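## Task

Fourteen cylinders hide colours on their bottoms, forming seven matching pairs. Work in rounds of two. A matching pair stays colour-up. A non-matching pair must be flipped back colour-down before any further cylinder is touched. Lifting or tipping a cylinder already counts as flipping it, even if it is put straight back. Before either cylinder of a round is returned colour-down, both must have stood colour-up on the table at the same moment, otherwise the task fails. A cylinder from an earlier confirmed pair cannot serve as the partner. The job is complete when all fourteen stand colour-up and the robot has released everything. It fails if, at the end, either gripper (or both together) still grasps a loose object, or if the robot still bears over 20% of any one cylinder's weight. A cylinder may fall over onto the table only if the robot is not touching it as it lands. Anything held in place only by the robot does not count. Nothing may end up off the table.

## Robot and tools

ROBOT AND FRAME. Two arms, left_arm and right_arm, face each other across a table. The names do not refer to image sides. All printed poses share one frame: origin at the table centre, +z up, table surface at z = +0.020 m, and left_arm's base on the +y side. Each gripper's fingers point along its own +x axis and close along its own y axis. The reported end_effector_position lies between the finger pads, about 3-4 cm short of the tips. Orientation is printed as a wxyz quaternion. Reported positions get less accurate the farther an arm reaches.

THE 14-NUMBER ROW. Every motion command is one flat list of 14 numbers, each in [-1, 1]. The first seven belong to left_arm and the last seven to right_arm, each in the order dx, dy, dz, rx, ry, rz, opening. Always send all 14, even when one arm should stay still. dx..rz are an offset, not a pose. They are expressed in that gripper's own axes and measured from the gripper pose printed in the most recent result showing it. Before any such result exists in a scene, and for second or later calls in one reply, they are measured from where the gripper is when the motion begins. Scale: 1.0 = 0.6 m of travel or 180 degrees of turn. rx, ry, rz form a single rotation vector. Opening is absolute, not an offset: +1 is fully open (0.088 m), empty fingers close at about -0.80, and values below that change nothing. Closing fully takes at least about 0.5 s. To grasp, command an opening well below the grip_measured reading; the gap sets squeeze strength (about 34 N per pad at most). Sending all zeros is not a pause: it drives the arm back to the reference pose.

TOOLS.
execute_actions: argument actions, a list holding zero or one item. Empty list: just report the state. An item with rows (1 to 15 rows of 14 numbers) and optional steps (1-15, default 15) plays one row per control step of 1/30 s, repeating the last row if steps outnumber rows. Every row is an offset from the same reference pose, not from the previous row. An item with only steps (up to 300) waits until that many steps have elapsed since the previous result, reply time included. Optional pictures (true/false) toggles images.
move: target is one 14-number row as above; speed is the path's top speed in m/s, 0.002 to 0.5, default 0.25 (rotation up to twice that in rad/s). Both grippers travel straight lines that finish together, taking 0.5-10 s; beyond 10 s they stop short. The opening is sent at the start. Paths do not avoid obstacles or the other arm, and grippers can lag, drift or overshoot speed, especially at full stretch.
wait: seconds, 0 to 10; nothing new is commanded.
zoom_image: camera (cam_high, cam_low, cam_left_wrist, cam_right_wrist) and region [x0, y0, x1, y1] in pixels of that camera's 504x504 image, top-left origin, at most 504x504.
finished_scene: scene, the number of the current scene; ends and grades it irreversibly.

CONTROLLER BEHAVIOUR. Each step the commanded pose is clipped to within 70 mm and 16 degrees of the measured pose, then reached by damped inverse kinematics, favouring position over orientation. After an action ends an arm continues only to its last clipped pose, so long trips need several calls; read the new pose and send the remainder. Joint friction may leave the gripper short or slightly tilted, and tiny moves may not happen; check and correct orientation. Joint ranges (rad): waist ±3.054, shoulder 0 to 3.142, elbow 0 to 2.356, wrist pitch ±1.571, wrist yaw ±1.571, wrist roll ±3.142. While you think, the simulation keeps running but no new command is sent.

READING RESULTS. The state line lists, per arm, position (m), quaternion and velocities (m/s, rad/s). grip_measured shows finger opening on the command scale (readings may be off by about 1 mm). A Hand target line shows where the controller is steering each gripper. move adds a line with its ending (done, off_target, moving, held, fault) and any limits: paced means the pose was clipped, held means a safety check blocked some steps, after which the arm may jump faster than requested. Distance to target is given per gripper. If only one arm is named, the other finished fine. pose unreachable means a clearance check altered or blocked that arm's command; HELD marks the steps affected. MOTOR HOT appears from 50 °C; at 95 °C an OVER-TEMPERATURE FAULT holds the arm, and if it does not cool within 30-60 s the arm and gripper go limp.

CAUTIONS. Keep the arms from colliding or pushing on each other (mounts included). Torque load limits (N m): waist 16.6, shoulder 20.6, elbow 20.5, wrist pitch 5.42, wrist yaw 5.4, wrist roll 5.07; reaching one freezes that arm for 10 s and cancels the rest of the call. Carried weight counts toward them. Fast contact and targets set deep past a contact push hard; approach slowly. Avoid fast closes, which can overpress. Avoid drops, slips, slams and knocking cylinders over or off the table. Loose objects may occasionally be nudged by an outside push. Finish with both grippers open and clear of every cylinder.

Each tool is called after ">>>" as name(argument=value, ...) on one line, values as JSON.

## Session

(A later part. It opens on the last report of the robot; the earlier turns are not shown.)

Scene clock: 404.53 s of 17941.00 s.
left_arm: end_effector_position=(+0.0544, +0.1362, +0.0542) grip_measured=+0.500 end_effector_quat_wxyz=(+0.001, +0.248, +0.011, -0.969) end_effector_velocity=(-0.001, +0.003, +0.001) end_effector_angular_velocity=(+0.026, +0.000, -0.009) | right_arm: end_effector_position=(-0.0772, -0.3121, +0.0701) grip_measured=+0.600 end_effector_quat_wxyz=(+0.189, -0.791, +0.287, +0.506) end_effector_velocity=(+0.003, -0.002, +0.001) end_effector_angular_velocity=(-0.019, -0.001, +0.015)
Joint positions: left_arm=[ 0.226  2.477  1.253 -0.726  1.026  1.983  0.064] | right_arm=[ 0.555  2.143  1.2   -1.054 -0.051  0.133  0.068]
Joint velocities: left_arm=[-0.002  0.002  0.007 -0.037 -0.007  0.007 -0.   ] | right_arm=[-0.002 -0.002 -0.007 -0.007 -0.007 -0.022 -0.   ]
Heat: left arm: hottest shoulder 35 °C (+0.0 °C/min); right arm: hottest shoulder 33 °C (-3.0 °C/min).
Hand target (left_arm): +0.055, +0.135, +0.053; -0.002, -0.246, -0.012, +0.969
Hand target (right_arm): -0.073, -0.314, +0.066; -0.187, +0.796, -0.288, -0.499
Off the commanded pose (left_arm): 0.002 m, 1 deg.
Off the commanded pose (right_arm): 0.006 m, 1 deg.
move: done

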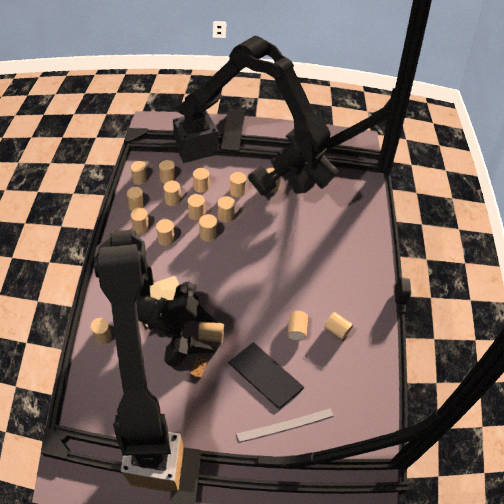

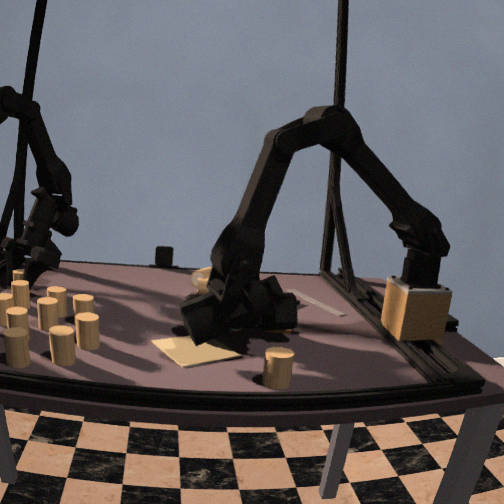

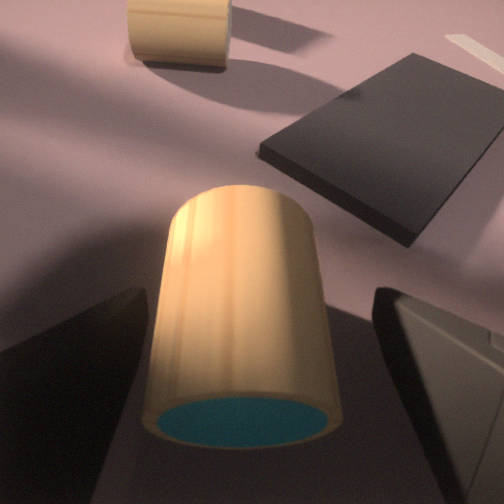

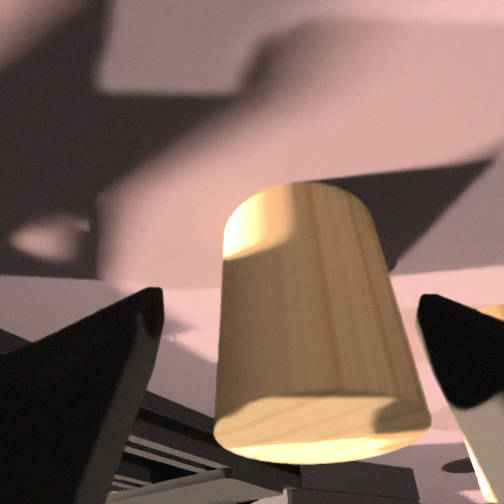

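>>> execute_actions(actions=[{"rows":[[0.011,0.009,0.006,0,0,0,0.5,0.002,-0.005,0.011,0,0,0,0.6]],"steps":10}], pictures=false)

>>> execute_actions(actions=[{"rows":[[0,0,0,0,0,0,-0.3,0,0,0,0,0,0,-0.3],[0,0,0,0,0,0,-0.3,0,0,0,0,0,0,-0.3],[0,0,0,0,0,0,-0.3,0,0,0,0,0,0,-0.3],[0,0,0,0,0,0,-0.3,0,0,0,0,0,0,-0.3],[0,0,0,0,0,0,-0.3,0,0,0,0,0,0,-0.3],[0,0,0,0,0,0,-0.3,0,0,0,0,0,0,-0.3],[0,0,0,0,0,0,-0.3,0,0,0,0,0,0,-0.3],[-0.052,0,0.095,0,0,0,-0.3,-0.061,0,-0.028,0,0,0,-0.3]],"steps":15}], pictures=false)

>>> move(target=[0.432,-0.157,0.245,0.409,0.431,-0.12,-0.3,-0.045,-0.1,0.22,0.4,-0.431,-0.148,-0.3], speed=0.5)

Scene clock: 428.27 s of 17941.00 s.
left_arm: end_effector_position=(+0.0470, +0.1335, +0.0531) grip_measured=+0.500 end_effector_quat_wxyz=(-0.001, +0.249, +0.014, -0.969) end_effector_velocity=(-0.002, -0.004, +0.001) end_effector_angular_velocity=(-0.008, +0.001, +0.006) | right_arm: end_effector_position=(-0.0782, -0.3083, +0.0684) grip_measured=+0.600 end_effector_quat_wxyz=(+0.189, -0.790, +0.288, +0.507) end_effector_velocity=(-0.003, +0.004, +0.001) end_effector_angular_velocity=(+0.012, +0.013, +0.007)
Joint positions: left_arm=[ 0.203  2.479  1.254 -0.698  1.032  1.943  0.063] | right_arm=[ 0.546  2.155  1.212 -1.054 -0.05   0.125  0.068]
Joint velocities: left_arm=[-0.007 -0.002  0.002  0.022  0.007 -0.022 -0.   ] | right_arm=[-0.002 -0.002  0.007  0.007  0.007 -0.007  0.   ]
Heat: left arm: hottest shoulder 35 °C (+2.0 °C/min); right arm: hottest shoulder 33 °C (-2.0 °C/min).
Hand target (left_arm): +0.047, +0.131, +0.054; -0.001, -0.248, -0.011, +0.969
Hand target (right_arm): -0.079, -0.306, +0.066; -0.189, +0.791, -0.286, -0.506
Off the commanded pose (left_arm): 0.003 m, 0 deg.
Off the commanded pose (right_arm): 0.003 m, 0 deg.
Steps of this call (steps 1 to 90: nothing new was sent; then 20.40 s passed at rest; steps 91 to 100: all 10 steps of this action). Readings (end_effector_position):
91: left_arm (+0.0540, +0.1362, +0.0540) | right_arm (-0.0770, -0.3120, +0.0696)
92: left_arm (+0.0529, +0.1353, +0.0538) | right_arm (-0.0773, -0.3113, +0.0693)
94: left_arm (+0.0499, +0.1343, +0.0534) | right_arm (-0.0775, -0.3097, +0.0686)
98: left_arm (+0.0470, +0.1338, +0.0532) | right_arm (-0.0778, -0.3086, +0.0683)
100: the state above

Scene clock: 428.77 s of 17941.00 s.
left_arm: end_effector_position=(+0.0468, +0.1298, +0.1147) grip_measured=+0.009 end_effector_quat_wxyz=(+0.002, +0.249, +0.011, -0.968) end_effector_velocity=(-0.001, +0.002, +0.066) end_effector_angular_velocity=(+0.008, -0.002, -0.015) | right_arm: end_effector_position=(-0.0766, -0.3095, +0.1029) grip_measured=+0.000 end_effector_quat_wxyz=(+0.188, -0.793, +0.288, +0.503) end_effector_velocity=(-0.005, +0.003, +0.035) end_effector_angular_velocity=(-0.004, +0.012, +0.001)
Joint positions: left_arm=[ 0.2    2.298  1.246 -0.856  1.034  1.935  0.039] | right_arm=[ 0.546  2.077  1.249 -1.177 -0.05   0.125  0.039]
Joint velocities: left_arm=[-0.002 -0.173  0.027 -0.227 -0.007  0.022  0.   ] | right_arm=[-0.002 -0.061  0.071 -0.125 -0.007 -0.007 -0.   ]
Heat: left arm: hottest shoulder 35 °C (+2.0 °C/min); right arm: hottest shoulder 33 °C (-2.0 °C/min).
Hand target (left_arm): +0.047, +0.132, +0.118; +0.000, -0.249, -0.015, +0.969
Hand target (right_arm): -0.078, -0.309, +0.109; -0.189, +0.790, -0.288, -0.507
Off the commanded pose (left_arm): 0.004 m, 1 deg.
Off the commanded pose (right_arm): 0.006 m, 1 deg.
Steps of this call (steps 1 to 15: all 15 steps of this action). Readings (end_effector_position):
1: left_arm (+0.0470, +0.1334, +0.0531) | right_arm (-0.0782, -0.3083, +0.0684)
2: left_arm (+0.0470, +0.1336, +0.0531) | right_arm (-0.0782, -0.3083, +0.0684)
4: left_arm (+0.0470, +0.1335, +0.0531) | right_arm (-0.0782, -0.3084, +0.0684)
8: left_arm (+0.0475, +0.1331, +0.0597) | right_arm (-0.0773, -0.3091, +0.0730)
15: the state above

Scene clock: 431.57 s of 17941.00 s.
left_arm: end_effector_position=(-0.2533, +0.2288, +0.1248) grip_measured=+0.009 end_effector_quat_wxyz=(-0.305, +0.697, -0.484, -0.433) end_effector_velocity=(+0.003, +0.006, -0.000) end_effector_angular_velocity=(+0.016, -0.017, +0.012) | right_arm: end_effector_position=(-0.1353, -0.1803, +0.0734) grip_measured=+0.000 end_effector_quat_wxyz=(+0.799, -0.129, +0.176, +0.561) end_effector_velocity=(+0.003, -0.001, -0.002) end_effector_angular_velocity=(-0.013, -0.011, -0.005)
Joint positions: left_arm=[-1.13   2.308  1.639 -0.87  -0.454  1.657  0.039] | right_arm=[ 0.722  2.318  1.172 -0.334  1.13   1.461  0.039]
Joint velocities: left_arm=[-0.007  0.002  0.007 -0.037  0.007 -0.022 -0.   ] | right_arm=[-0.002  0.002  0.002 -0.022 -0.007  0.007  0.   ]
Heat: left arm: hottest shoulder 35 °C (+2.0 °C/min); right arm: hottest shoulder 33 °C (-2.0 °C/min).
Hand target (left_arm): -0.255, +0.227, +0.125; -0.302, +0.698, -0.484, -0.432
Hand target (right_arm): -0.137, -0.180, +0.071; +0.800, -0.128, +0.173, +0.561
Off the commanded pose (left_arm): 0.005 m, 1 deg.
Off the commanded pose (right_arm): 0.002 m, 1 deg.
move: done

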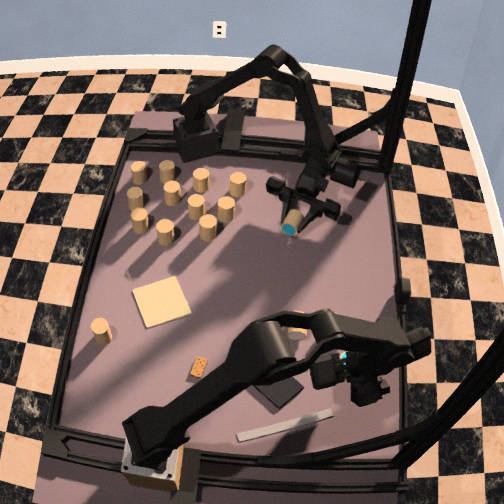

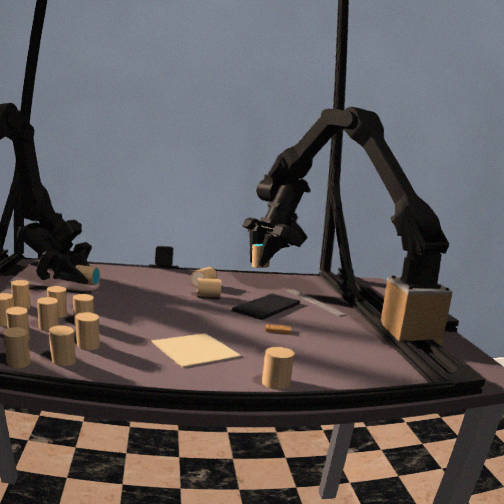

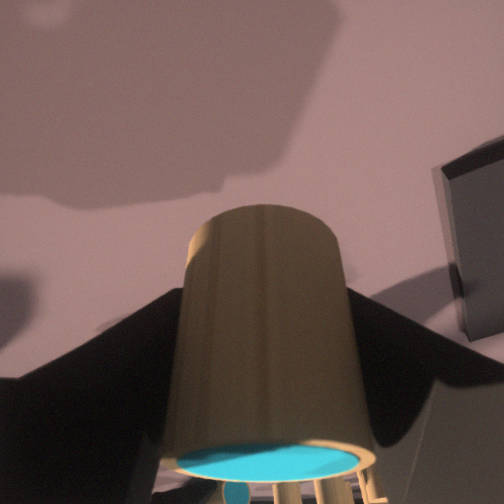

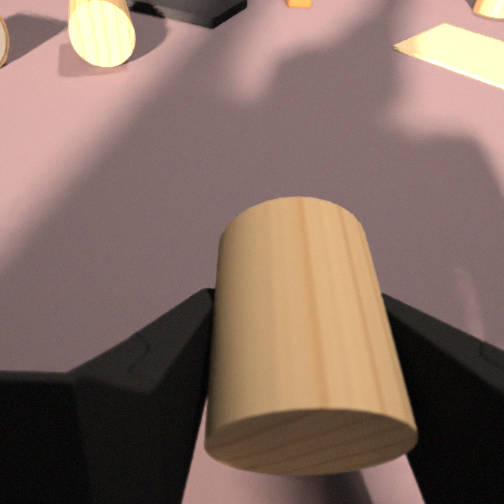

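>>> move(target=[0.09,0,0.044,0,0.015,0,-0.3,0.016,0,-0.033,0,0,0,-0.3], speed=0.06)

Scene clock: 440.77 s of 17941.00 s.
left_arm: end_effector_position=(-0.2562, +0.2267, +0.0723) grip_measured=+0.009 end_effector_quat_wxyz=(-0.287, +0.705, -0.494, -0.420) end_effector_velocity=(-0.001, -0.000, +0.001) end_effector_angular_velocity=(-0.009, +0.000, -0.009) | right_arm: end_effector_position=(-0.1365, -0.1800, +0.0563) grip_measured=+0.000 end_effector_quat_wxyz=(+0.798, -0.124, +0.179, +0.562) end_effector_velocity=(+0.004, -0.000, +0.001) end_effector_angular_velocity=(+0.001, -0.017, -0.006)
Joint positions: left_arm=[-1.143  2.414  1.583 -0.693 -0.501  1.645  0.039] | right_arm=[ 0.722  2.37   1.173 -0.27   1.13   1.46   0.039]
Joint velocities: left_arm=[-0.002 -0.002 -0.002  0.007 -0.007  0.007  0.   ] | right_arm=[-0.002 -0.002 -0.002 -0.022  0.007  0.007  0.   ]
Heat: left arm: hottest shoulder 36 °C (+2.0 °C/min); right arm: hottest shoulder 33 °C (-1.0 °C/min).
Hand target (left_arm): -0.253, +0.229, +0.065; -0.293, +0.707, -0.491, -0.416
Hand target (right_arm): -0.135, -0.180, +0.051; +0.799, -0.129, +0.176, +0.561
Off the commanded pose (left_arm): 0.009 m, 1 deg.
Off the commanded pose (right_arm): 0.005 m, 1 deg.
move: off_target (left_arm)

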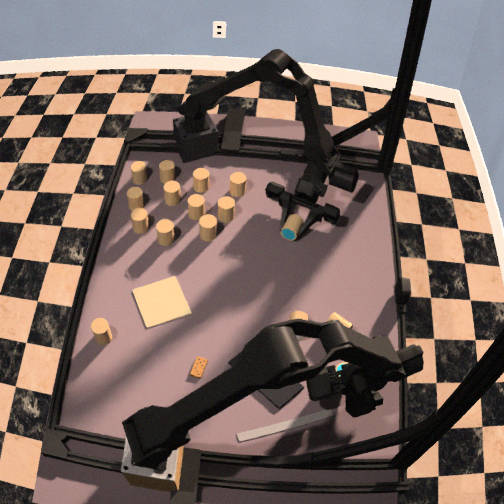

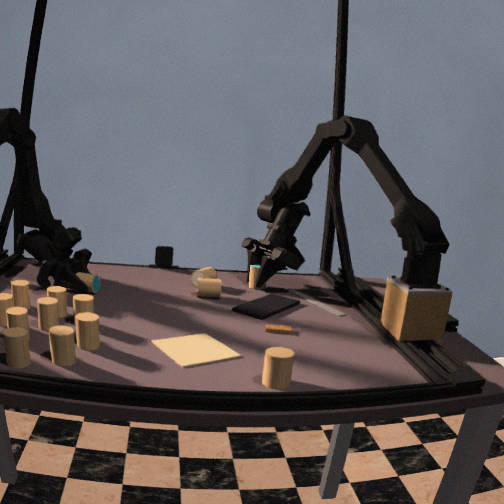

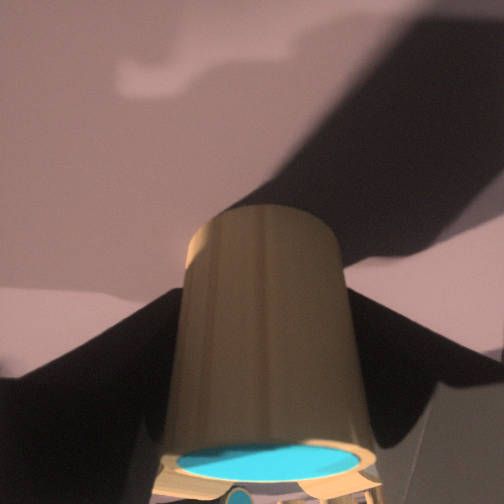

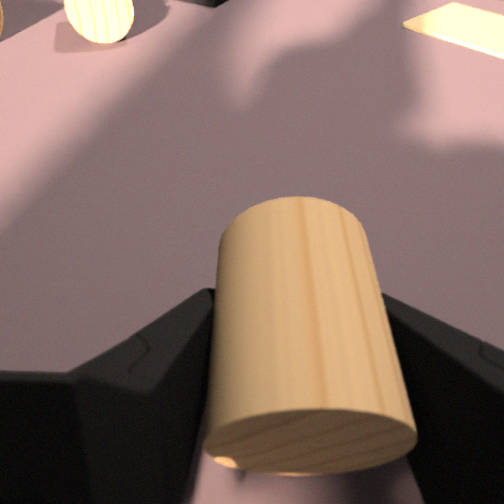

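>>> execute_actions(actions=[{"rows":[[0,0,0,0,0,0,0.5,0,0,0,0,0,0,0.5],[0,0,0,0,0,0,0.5,0,0,0,0,0,0,0.5],[0,0,0,0,0,0,0.5,0,0,0,0,0,0,0.5],[0,0,0,0,0,0,0.5,0,0,0,0,0,0,0.5],[-0.095,0,-0.052,0,0,0,0.5,-0.016,0,0.033,0,0,0,0.5]],"steps":15}], pictures=false)

>>> move(target=[0.395,-0.511,-0.545,-0.877,-0.115,0.261,0.5,0.04,0,0.008,0,0.5,0,0.5], speed=0.5)

Scene clock: 454.13 s of 17941.00 s.
left_arm: end_effector_position=(-0.2562, +0.2270, +0.1365) grip_measured=+0.497 end_effector_quat_wxyz=(-0.286, +0.703, -0.496, -0.421) end_effector_velocity=(+0.018, +0.010, -0.000) end_effector_angular_velocity=(+0.046, -0.083, +0.016) | right_arm: end_effector_position=(-0.1346, -0.1806, +0.0727) grip_measured=+0.497 end_effector_quat_wxyz=(+0.799, -0.130, +0.175, +0.560) end_effector_velocity=(+0.007, -0.002, -0.001) end_effector_angular_velocity=(-0.029, -0.051, +0.001)
Joint positions: left_arm=[-1.143  2.289  1.643 -0.873 -0.5    1.647  0.063] | right_arm=[ 0.722  2.319  1.17  -0.333  1.13   1.46   0.063]
Joint velocities: left_arm=[-0.002 -0.002  0.002 -0.11   0.007 -0.022  0.001] | right_arm=[-0.002 -0.002 -0.002 -0.051 -0.007 -0.007  0.002]
Heat: left arm: hottest shoulder 37 °C (+2.0 °C/min); right arm: hottest shoulder 34 °C (+1.0 °C/min).
Hand target (left_arm): -0.256, +0.227, +0.137; -0.287, +0.705, -0.494, -0.420
Hand target (right_arm): -0.137, -0.180, +0.078; +0.798, -0.124, +0.178, +0.562
Off the commanded pose (left_arm): 0.001 m, 0 deg.
Off the commanded pose (right_arm): 0.006 m, 1 deg.
Steps of this call (steps 1 to 386: nothing new was sent; steps 387 to 401: all 15 steps of this action). Readings (end_effector_position):
387: left_arm (-0.2559, +0.2267, +0.0716) | right_arm (-0.1362, -0.1799, +0.0557)
388: left_arm (-0.2559, +0.2267, +0.0716) | right_arm (-0.1362, -0.1799, +0.0557)
390: left_arm (-0.2559, +0.2267, +0.0715) | right_arm (-0.1362, -0.1799, +0.0557)
394: left_arm (-0.2450, +0.2321, +0.1004) | right_arm (-0.1340, -0.1808, +0.0648)
401: the state above

Scene clock: 457.77 s of 17941.00 s.
left_arm: end_effector_position=(+0.1729, -0.0436, +0.0898) grip_measured=+0.500 end_effector_quat_wxyz=(+0.686, +0.172, +0.166, -0.688) end_effector_velocity=(-0.002, -0.002, +0.002) end_effector_angular_velocity=(-0.003, +0.022, +0.001) | right_arm: end_effector_position=(-0.1257, -0.1586, +0.0719) grip_measured=+0.500 end_effector_quat_wxyz=(+0.448, -0.485, +0.686, +0.305) end_effector_velocity=(-0.001, +0.001, +0.005) end_effector_angular_velocity=(-0.003, +0.013, +0.016)
Joint positions: left_arm=[0.166 2.39  1.04  0.861 0.14  0.082 0.063] | right_arm=[ 0.183  2.435  1.758 -1.15  -0.344  0.95   0.064]
Joint velocities: left_arm=[-0.002 -0.002  0.007 -0.007  0.007 -0.022 -0.   ] | right_arm=[-0.002 -0.002  0.017 -0.022 -0.007 -0.022 -0.   ]
Heat: left arm: hottest shoulder 37 °C (+2.0 °C/min); right arm: hottest shoulder 34 °C (+1.0 °C/min).
Hand target (left_arm): +0.174, -0.046, +0.089; +0.687, +0.170, +0.166, -0.686
Hand target (right_arm): -0.126, -0.158, +0.068; +0.446, -0.487, +0.688, +0.303
Off the commanded pose (left_arm): 0.007 m, 1 deg.
Off the commanded pose (right_arm): 0.005 m, 1 deg.
move: done

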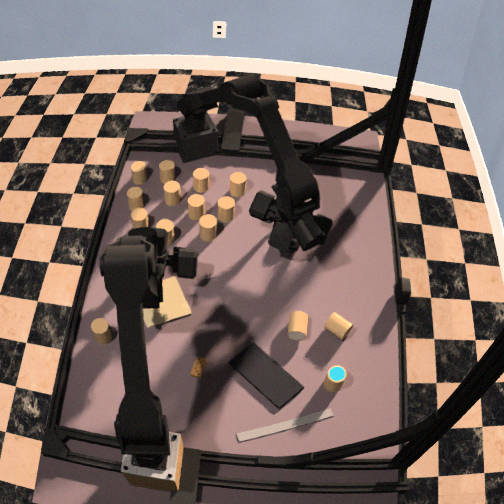

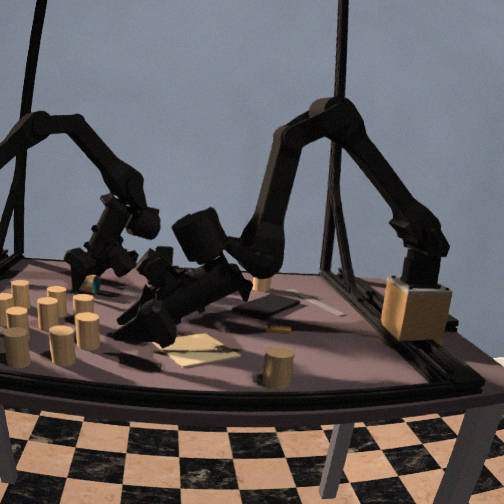

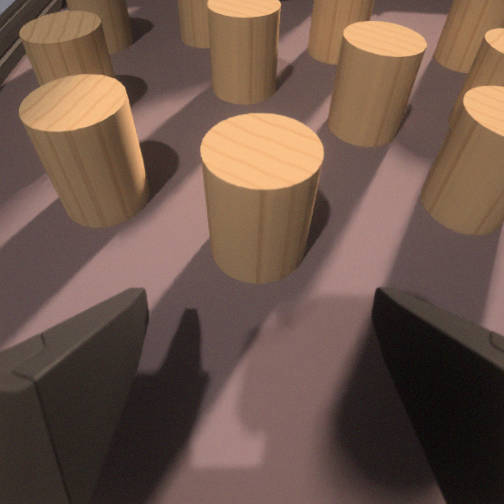

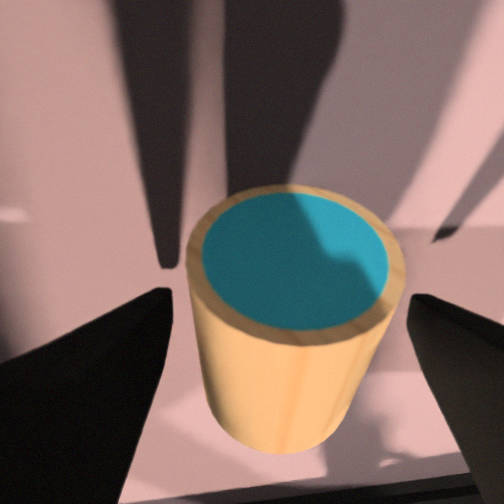

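>>> execute_actions(actions=[{"rows":[[0,0,0,0,0,0,0.5,0,0,0,0,0,0,-0.3],[0,0,0,0,0,0,0.5,0,0,0,0,0,0,-0.3],[0,0,0,0,0,0,0.5,0,0,0,0,0,0,-0.3],[0,0,0,0,0,0,0.5,0,0,0,0,0,0,-0.3],[0,0,0,0,0,0,0.5,0,0,0,0,0,0,-0.3],[0,0,0,0,0,0,0.5,0,0,0,0,0,0,-0.3],[0,0,0,0,0,0,0.5,-0.061,0,-0.028,0,0,0,-0.3]],"steps":15}], pictures=false)

>>> move(target=[0.106,0,0.028,0,0,0,0.5,0.042,0.328,-0.012,-0.427,-0.421,0.161,-0.3], speed=0.5)

>>> move(target=[0,0,0,0,0,0,0.5,0.017,0,-0.038,0,0,0,-0.3], speed=0.04)

Scene clock: 469.83 s of 17941.00 s.
left_arm: end_effector_position=(+0.1730, -0.0438, +0.0896) grip_measured=+0.500 end_effector_quat_wxyz=(+0.686, +0.171, +0.167, -0.687) end_effector_velocity=(-0.000, +0.000, -0.001) end_effector_angular_velocity=(-0.002, +0.003, +0.007) | right_arm: end_effector_position=(-0.1242, -0.1611, +0.1033) grip_measured=+0.002 end_effector_quat_wxyz=(+0.447, -0.490, +0.687, +0.297) end_effector_velocity=(-0.011, +0.011, +0.043) end_effector_angular_velocity=(+0.049, +0.065, -0.002)
Joint positions: left_arm=[0.166 2.391 1.042 0.861 0.14  0.081 0.063] | right_arm=[ 0.183  2.39   1.804 -1.26  -0.347  0.95   0.039]
Joint velocities: left_arm=[-0.002  0.002 -0.002  0.007 -0.007 -0.007 -0.   ] | right_arm=[-0.002 -0.066  0.076 -0.066 -0.022 -0.007 -0.001]
Heat: left arm: hottest shoulder 37 °C (+2.0 °C/min); right arm: hottest shoulder 35 °C (+2.0 °C/min).
Hand target (left_arm): +0.173, -0.044, +0.090; +0.686, +0.172, +0.166, -0.687
Hand target (right_arm): -0.127, -0.159, +0.112; +0.448, -0.485, +0.686, +0.305
Off the commanded pose (left_arm): 0.000 m, 0 deg.
Off the commanded pose (right_arm): 0.009 m, 1 deg.
Steps of this call (steps 1 to 90: nothing new was sent; then 8.57 s passed at rest; steps 91 to 105: all 15 steps of this action). Readings (end_effector_position):
91: left_arm (+0.1730, -0.0438, +0.0896) | right_arm (-0.1258, -0.1586, +0.0719)
92: left_arm (+0.1730, -0.0438, +0.0896) | right_arm (-0.1258, -0.1586, +0.0719)
94: left_arm (+0.1730, -0.0438, +0.0896) | right_arm (-0.1258, -0.1587, +0.0719)
98: left_arm (+0.1730, -0.0438, +0.0896) | right_arm (-0.1232, -0.1624, +0.0805)
105: the state above

Scene clock: 472.73 s of 17941.00 s.
left_arm: end_effector_position=(+0.1738, -0.1056, +0.0762) grip_measured=+0.500 end_effector_quat_wxyz=(+0.686, +0.172, +0.167, -0.687) end_effector_velocity=(-0.003, +0.001, +0.000) end_effector_angular_velocity=(-0.003, +0.010, -0.006) | right_arm: end_effector_position=(-0.3113, -0.1129, +0.0796) grip_measured=+0.002 end_effector_quat_wxyz=(+0.290, -0.218, +0.073, +0.929) end_effector_velocity=(-0.001, +0.001, +0.005) end_effector_angular_velocity=(+0.021, +0.001, +0.014)
Joint positions: left_arm=[0.147 2.555 1.366 0.702 0.122 0.072 0.063] | right_arm=[ 0.484  2.449  1.286  0.7   -0.024 -0.001  0.039]
Joint velocities: left_arm=[-0.002 -0.002 -0.007  0.007  0.007 -0.007 -0.   ] | right_arm=[-0.002 -0.007 -0.002  0.007 -0.007 -0.022 -0.   ]
Heat: left arm: hottest shoulder 37 °C (+2.0 °C/min); right arm: hottest shoulder 36 °C (+3.0 °C/min).
Hand target (left_arm): +0.173, -0.108, +0.075; +0.686, +0.171, +0.167, -0.687
Hand target (right_arm): -0.314, -0.112, +0.078; +0.288, -0.216, +0.072, +0.930
Off the commanded pose (left_arm): 0.003 m, 0 deg.
Off the commanded pose (right_arm): 0.004 m, 1 deg.
move: done

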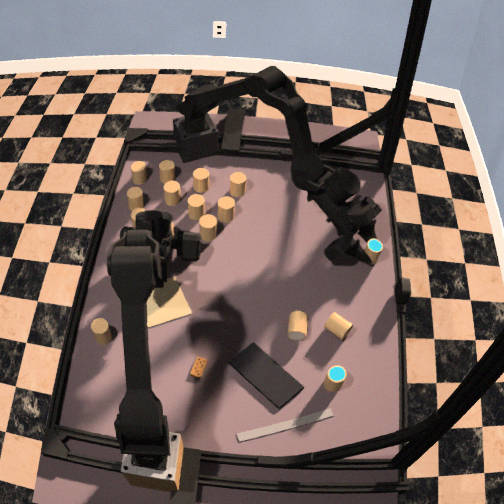

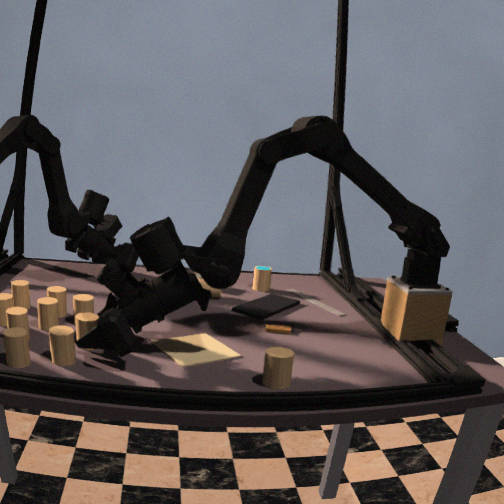

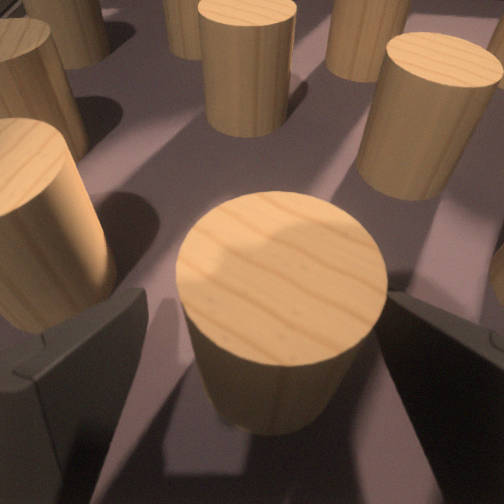

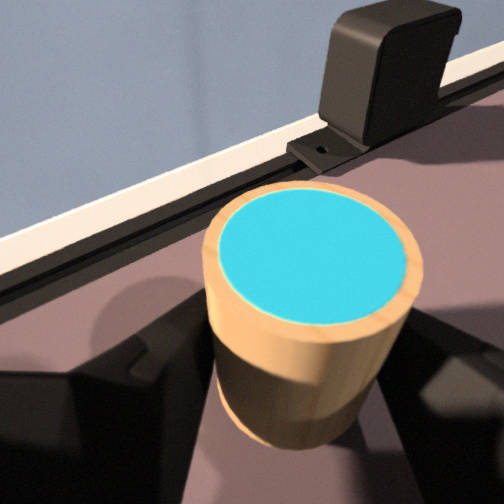

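Scene clock: 473.60 s of 17941.00 s.
left_arm: end_effector_position=(+0.1738, -0.1056, +0.0762) grip_measured=+0.500 end_effector_quat_wxyz=(+0.686, +0.172, +0.167, -0.687) end_effector_velocity=(-0.001, +0.002, -0.004) end_effector_angular_velocity=(+0.022, -0.007, +0.001) | right_arm: end_effector_position=(-0.3121, -0.1123, +0.0695) grip_measured=+0.002 end_effector_quat_wxyz=(+0.291, -0.206, +0.069, +0.932) end_effector_velocity=(+0.002, +0.002, -0.001) end_effector_angular_velocity=(-0.002, +0.004, -0.012)
Joint positions: left_arm=[0.147 2.555 1.366 0.702 0.122 0.072 0.063] | right_arm=[ 0.484  2.493  1.287  0.768 -0.024 -0.001  0.039]
Joint velocities: left_arm=[-0.002 -0.002 -0.002 -0.022 -0.007  0.007 -0.   ] | right_arm=[-0.002  0.002 -0.002  0.007  0.007  0.007 -0.   ]
Heat: left arm: hottest shoulder 37 °C (+2.0 °C/min); right arm: hottest shoulder 36 °C (+3.0 °C/min).
Hand target (left_arm): +0.174, -0.106, +0.076; +0.686, +0.172, +0.167, -0.687
Hand target (right_arm): -0.310, -0.114, +0.055; +0.290, -0.218, +0.073, +0.929
Off the commanded pose (left_arm): 0.000 m, 0 deg.
Off the commanded pose (right_arm): 0.015 m, 2 deg.
move: off_target (right_arm)

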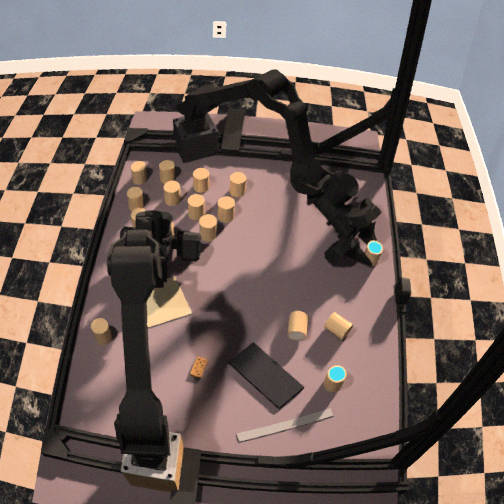

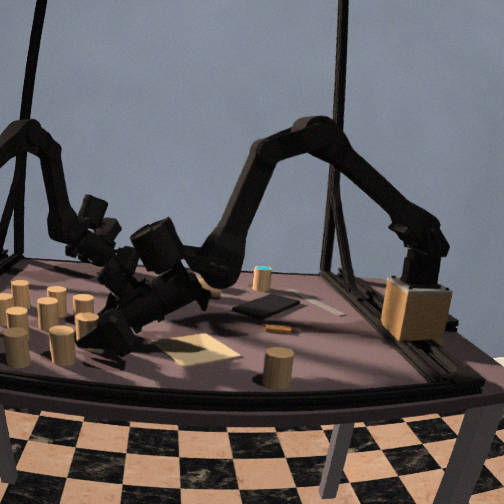

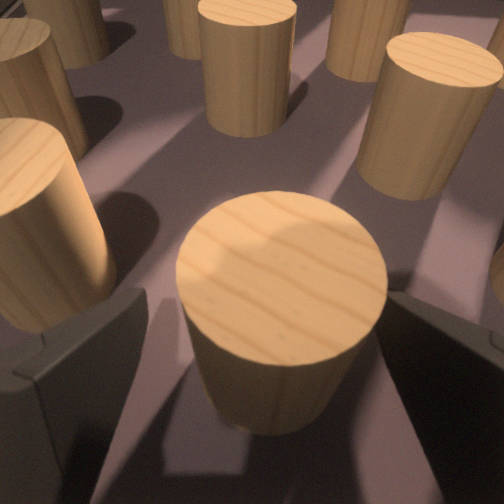

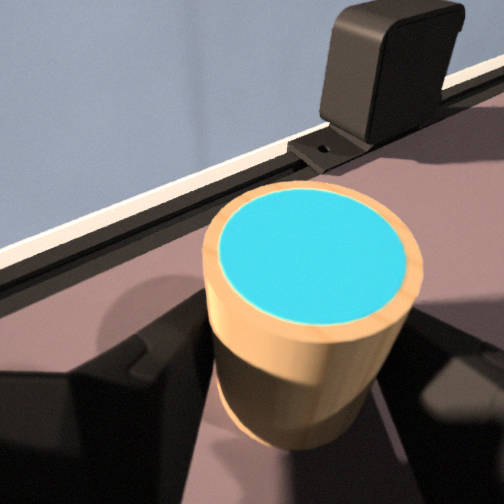

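>>> execute_actions(actions=[{"rows":[[0,-0.006,0,0,0,0,0.5,0,0,0,0,0,0,0.6],[0,-0.006,0,0,0,0,0.5,0,0,0,0,0,0,0.6],[0,-0.006,0,0,0,0,0.5,0,0,0,0,0,0,0.6],[0,-0.006,0,0,0,0,0.5,0,0,0,0,0,0,0.6],[0,-0.006,0,0,0,0,0.5,0,0,0,0,0,0,0.6],[0,-0.006,0,0,0,0,0.5,-0.083,0,0,0,0,0,0.6]],"steps":15}], pictures=false)

>>> move(target=[0,0,0,0,0,0,0.5,-0.5,-0.075,-0.16,0.031,0.497,-0.011,0.6], speed=0.5)

Scene clock: 485.47 s of 17941.00 s.
left_arm: end_effector_position=(+0.1711, -0.1057, +0.0758) grip_measured=+0.500 end_effector_quat_wxyz=(+0.685, +0.173, +0.167, -0.688) end_effector_velocity=(-0.000, +0.001, -0.001) end_effector_angular_velocity=(+0.008, +0.017, +0.014) | right_arm: end_effector_position=(-0.2775, -0.1375, +0.0826) grip_measured=+0.597 end_effector_quat_wxyz=(+0.291, -0.211, +0.071, +0.930) end_effector_velocity=(+0.009, -0.007, +0.032) end_effector_angular_velocity=(+0.044, +0.032, +0.014)
Joint positions: left_arm=[0.141 2.555 1.365 0.702 0.118 0.071 0.063] | right_arm=[ 0.484  2.357  1.067  0.841 -0.024 -0.001  0.068]
Joint velocities: left_arm=[-0.002 -0.002 -0.002 -0.007 -0.007 -0.022  0.   ] | right_arm=[-0.002 -0.105 -0.09   0.037 -0.007 -0.022  0.002]
Heat: left arm: hottest shoulder 39 °C (+4.0 °C/min); right arm: hottest shoulder 36 °C (+3.0 °C/min).
Hand target (left_arm): +0.170, -0.106, +0.076; +0.686, +0.172, +0.167, -0.688
Hand target (right_arm): -0.275, -0.138, +0.091; +0.291, -0.205, +0.069, +0.932
Off the commanded pose (left_arm): 0.001 m, 0 deg.
Off the commanded pose (right_arm): 0.008 m, 1 deg.
Steps of this call (steps 1 to 341: nothing new was sent; steps 342 to 356: all 15 steps of this action). Readings (end_effector_position):
342: left_arm (+0.1738, -0.1054, +0.0758) | right_arm (-0.3124, -0.1120, +0.0691)
343: left_arm (+0.1735, -0.1055, +0.0758) | right_arm (-0.3125, -0.1120, +0.0692)
345: left_arm (+0.1726, -0.1056, +0.0758) | right_arm (-0.3122, -0.1123, +0.0686)
349: left_arm (+0.1712, -0.1057, +0.0758) | right_arm (-0.2919, -0.1271, +0.0702)
356: the state above

Scene clock: 487.90 s of 17941.00 s.
left_arm: end_effector_position=(+0.1711, -0.1057, +0.0756) grip_measured=+0.500 end_effector_quat_wxyz=(+0.685, +0.173, +0.167, -0.688) end_effector_velocity=(-0.003, +0.001, -0.001) end_effector_angular_velocity=(+0.007, -0.002, -0.012) | right_arm: end_effector_position=(+0.0041, -0.2815, +0.1286) grip_measured=+0.600 end_effector_quat_wxyz=(+0.186, -0.789, +0.296, +0.506) end_effector_velocity=(-0.000, -0.001, +0.001) end_effector_angular_velocity=(-0.004, +0.001, -0.012)
Joint positions: left_arm=[0.141 2.556 1.365 0.702 0.118 0.071 0.063] | right_arm=[ 0.299  1.876  1.072 -1.198  0.037 -0.094  0.068]
Joint velocities: left_arm=[-0.002 -0.002 -0.002 -0.007  0.007  0.007 -0.   ] | right_arm=[-0.002 -0.002  0.002 -0.007 -0.007  0.007 -0.   ]
Heat: left arm: hottest shoulder 39 °C (+4.0 °C/min); right arm: hottest shoulder 36 °C (+3.0 °C/min).
Hand target (left_arm): +0.171, -0.106, +0.076; +0.685, +0.173, +0.167, -0.688
Hand target (right_arm): +0.005, -0.281, +0.127; -0.185, +0.791, -0.296, -0.502
Off the commanded pose (left_arm): 0.000 m, 0 deg.
Off the commanded pose (right_arm): 0.003 m, 1 deg.
move: done

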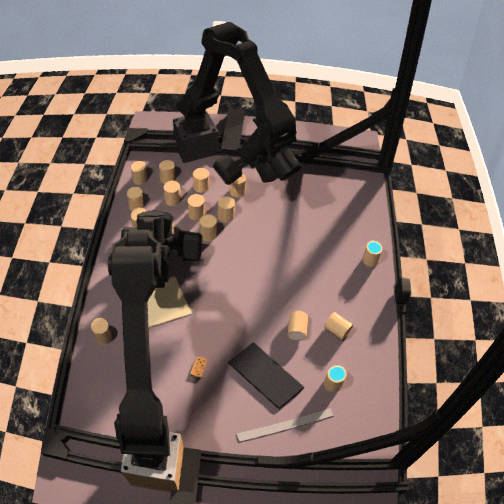

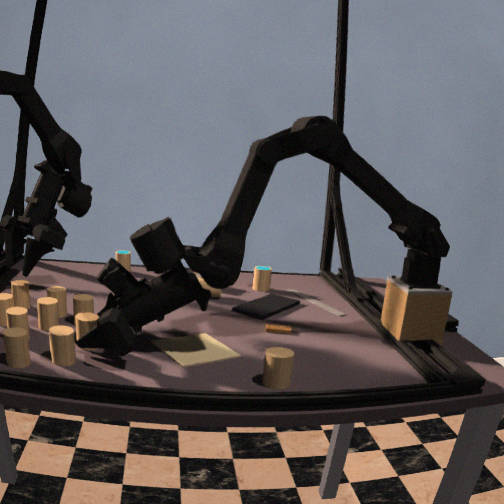

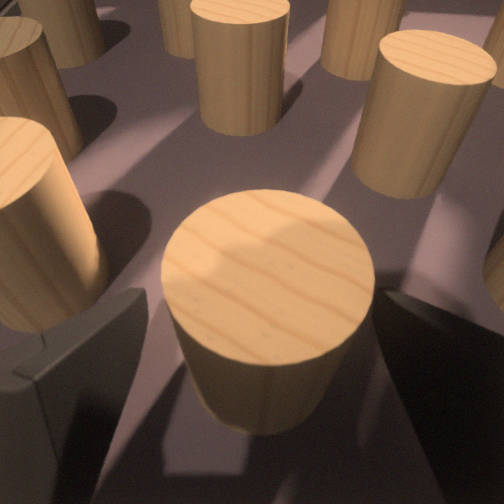

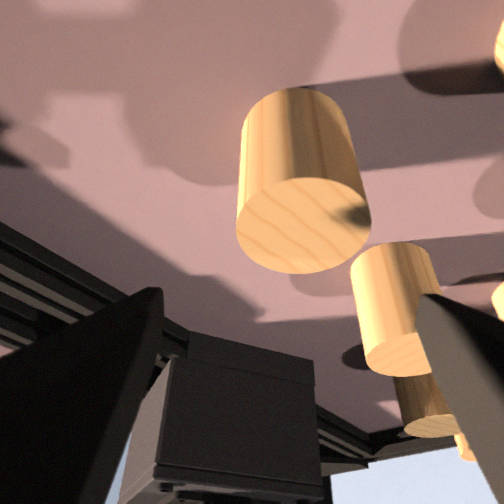

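>>> move(target=[0,0,0,0,0,0,0.5,0.102,-0.008,0.041,0,0,0,0.6], speed=0.12)

>>> execute_actions(actions=[{"rows":[[0,0,0,0,0,0,0.5,0,0,0,0,0,0,-0.3],[0,0,0,0,0,0,0.5,0,0,0,0,0,0,-0.3],[0,0,0,0,0,0,0.5,0,0,0,0,0,0,-0.3],[0,0,0,0,0,0,0.5,0,0,0,0,0,0,-0.3],[0,0,0,0,0,0,0.5,0,0,0,0,0,0,-0.3],[0,0,0,0,0,0,0.5,0,0,0,0,0,0,-0.3],[0,0,0,0,0,0,0.5,0,0,0,0,0,0,-0.3],[0,0,0,0,0,0,0.5,-0.076,0,-0.035,0,0,0,-0.3]],"steps":15}], pictures=false)

>>> move(target=[0,0,0,0,0,0,0.5,-0.064,0.028,0.293,0.4,-0.431,-0.148,-0.3], speed=0.5)

Scene clock: 499.37 s of 17941.00 s.
left_arm: end_effector_position=(+0.1711, -0.1056, +0.0755) grip_measured=+0.500 end_effector_quat_wxyz=(+0.685, +0.173, +0.167, -0.688) end_effector_velocity=(-0.000, +0.000, +0.002) end_effector_angular_velocity=(+0.003, +0.003, +0.007) | right_arm: end_effector_position=(+0.0069, -0.2784, +0.0656) grip_measured=+0.600 end_effector_quat_wxyz=(+0.188, -0.785, +0.295, +0.511) end_effector_velocity=(-0.001, -0.000, -0.001) end_effector_angular_velocity=(-0.005, +0.009, +0.001)
Joint positions: left_arm=[0.141 2.556 1.365 0.702 0.118 0.071 0.063] | right_arm=[ 0.283  2.023  0.976 -0.941  0.041 -0.108  0.068]
Joint velocities: left_arm=[-0.002 -0.007 -0.002 -0.007 -0.007 -0.007 -0.   ] | right_arm=[-0.002  0.002 -0.002  0.007 -0.007 -0.007 -0.   ]
Heat: left arm: hottest shoulder 41 °C (+5.0 °C/min); right arm: hottest shoulder 35 °C (+2.0 °C/min).
Hand target (left_arm): +0.171, -0.106, +0.076; +0.685, +0.173, +0.167, -0.688
Hand target (right_arm): +0.010, -0.280, +0.063; -0.186, +0.789, -0.296, -0.506
Off the commanded pose (left_arm): 0.000 m, 0 deg.
Off the commanded pose (right_arm): 0.004 m, 1 deg.
After step 90, 7.53 s passed at rest.
move: done

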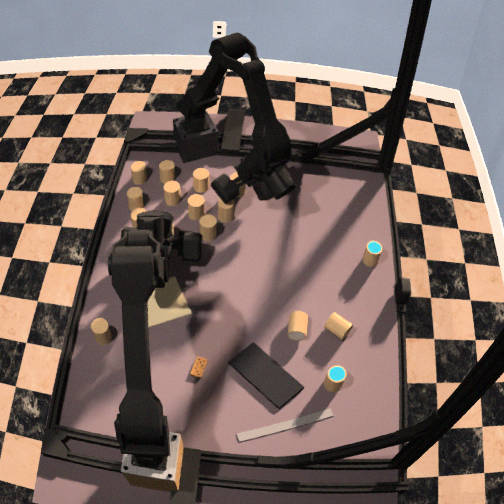

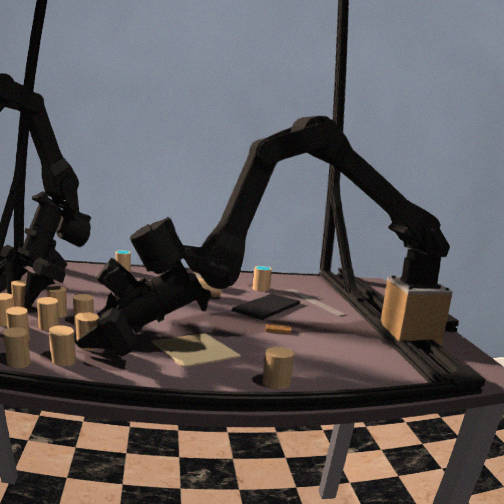

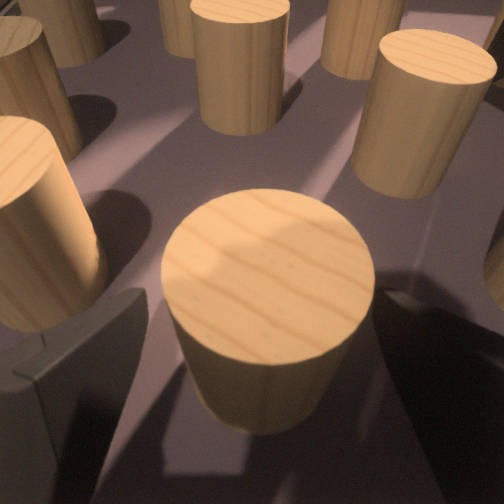

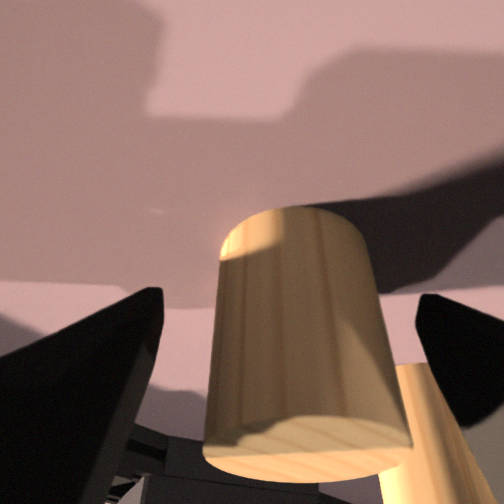

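Scene clock: 499.87 s of 17941.00 s.
left_arm: end_effector_position=(+0.1711, -0.1056, +0.0755) grip_measured=+0.500 end_effector_quat_wxyz=(+0.685, +0.173, +0.167, -0.688) end_effector_velocity=(+0.002, +0.001, -0.001) end_effector_angular_velocity=(+0.009, +0.010, +0.027) | right_arm: end_effector_position=(+0.0078, -0.2794, +0.1100) grip_measured=+0.001 end_effector_quat_wxyz=(+0.187, -0.786, +0.296, +0.510) end_effector_velocity=(-0.000, -0.001, +0.047) end_effector_angular_velocity=(-0.026, -0.018, -0.012)
Joint positions: left_arm=[0.141 2.556 1.365 0.702 0.118 0.071 0.063] | right_arm=[ 0.283  1.904  1.027 -1.114  0.041 -0.108  0.039]
Joint velocities: left_arm=[-0.002 -0.002 -0.002 -0.007 -0.022 -0.022 -0.   ] | right_arm=[-0.002 -0.085  0.095 -0.212 -0.007  0.007 -0.   ]
Heat: left arm: hottest shoulder 41 °C (+5.1 °C/min); right arm: hottest shoulder 35 °C (+2.0 °C/min).
Hand target (left_arm): +0.171, -0.106, +0.076; +0.685, +0.173, +0.167, -0.688
Hand target (right_arm): +0.007, -0.279, +0.116; -0.188, +0.785, -0.295, -0.511
Off the commanded pose (left_arm): 0.000 m, 0 deg.
Off the commanded pose (right_arm): 0.006 m, 0 deg.
Steps of this call (steps 1 to 15: all 15 steps of this action). Readings (end_effector_position):
1: left_arm (+0.1711, -0.1056, +0.0755) | right_arm (+0.0069, -0.2784, +0.0656)
2: left_arm (+0.1711, -0.1056, +0.0755) | right_arm (+0.0069, -0.2784, +0.0656)
4: left_arm (+0.1711, -0.1056, +0.0755) | right_arm (+0.0069, -0.2784, +0.0656)
8: left_arm (+0.1711, -0.1056, +0.0755) | right_arm (+0.0076, -0.2792, +0.0707)
15: the state above

Scene clock: 502.63 s of 17941.00 s.
left_arm: end_effector_position=(+0.1711, -0.1055, +0.0754) grip_measured=+0.500 end_effector_quat_wxyz=(+0.685, +0.173, +0.167, -0.688) end_effector_velocity=(-0.003, +0.000, -0.001) end_effector_angular_velocity=(-0.003, +0.010, -0.005) | right_arm: end_effector_position=(-0.1329, -0.1808, +0.0732) grip_measured=+0.001 end_effector_quat_wxyz=(+0.800, -0.126, +0.187, +0.556) end_effector_velocity=(+0.001, -0.000, -0.000) end_effector_angular_velocity=(-0.015, -0.016, -0.005)
Joint positions: left_arm=[0.141 2.556 1.365 0.702 0.118 0.071 0.063] | right_arm=[ 0.718  2.31   1.167 -0.346  1.114  1.486  0.039]
Joint velocities: left_arm=[-0.002  0.002 -0.002  0.007  0.007 -0.007 -0.001] | right_arm=[-0.002  0.002  0.012 -0.037 -0.007  0.007  0.   ]
Heat: left arm: hottest shoulder 41 °C (+5.1 °C/min); right arm: hottest shoulder 35 °C (+2.0 °C/min).
Hand target (left_arm): +0.171, -0.106, +0.075; +0.685, +0.173, +0.167, -0.688
Hand target (right_arm): -0.135, -0.180, +0.071; +0.801, -0.126, +0.184, +0.556
Off the commanded pose (left_arm): 0.000 m, 0 deg.
Off the commanded pose (right_arm): 0.002 m, 1 deg.
move: done

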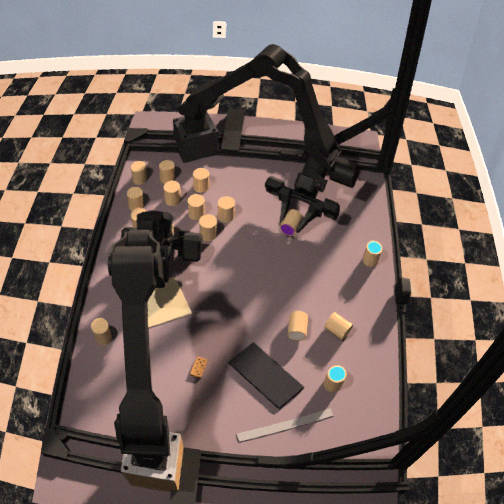

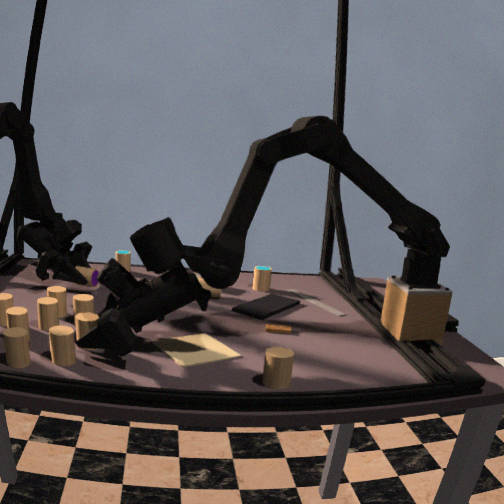

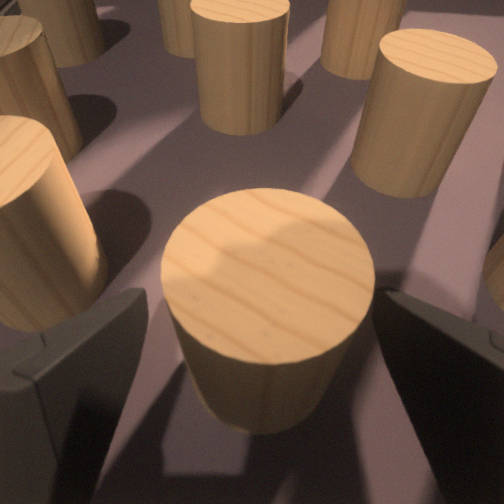

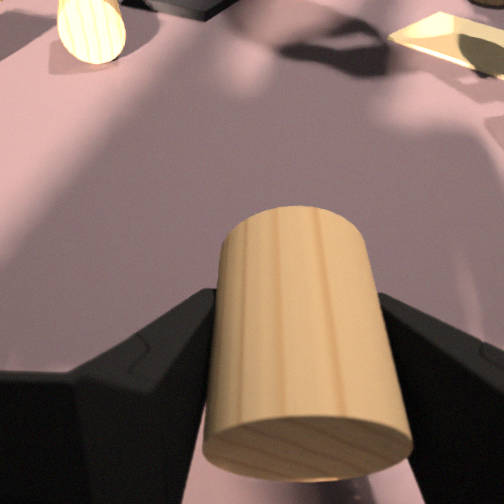

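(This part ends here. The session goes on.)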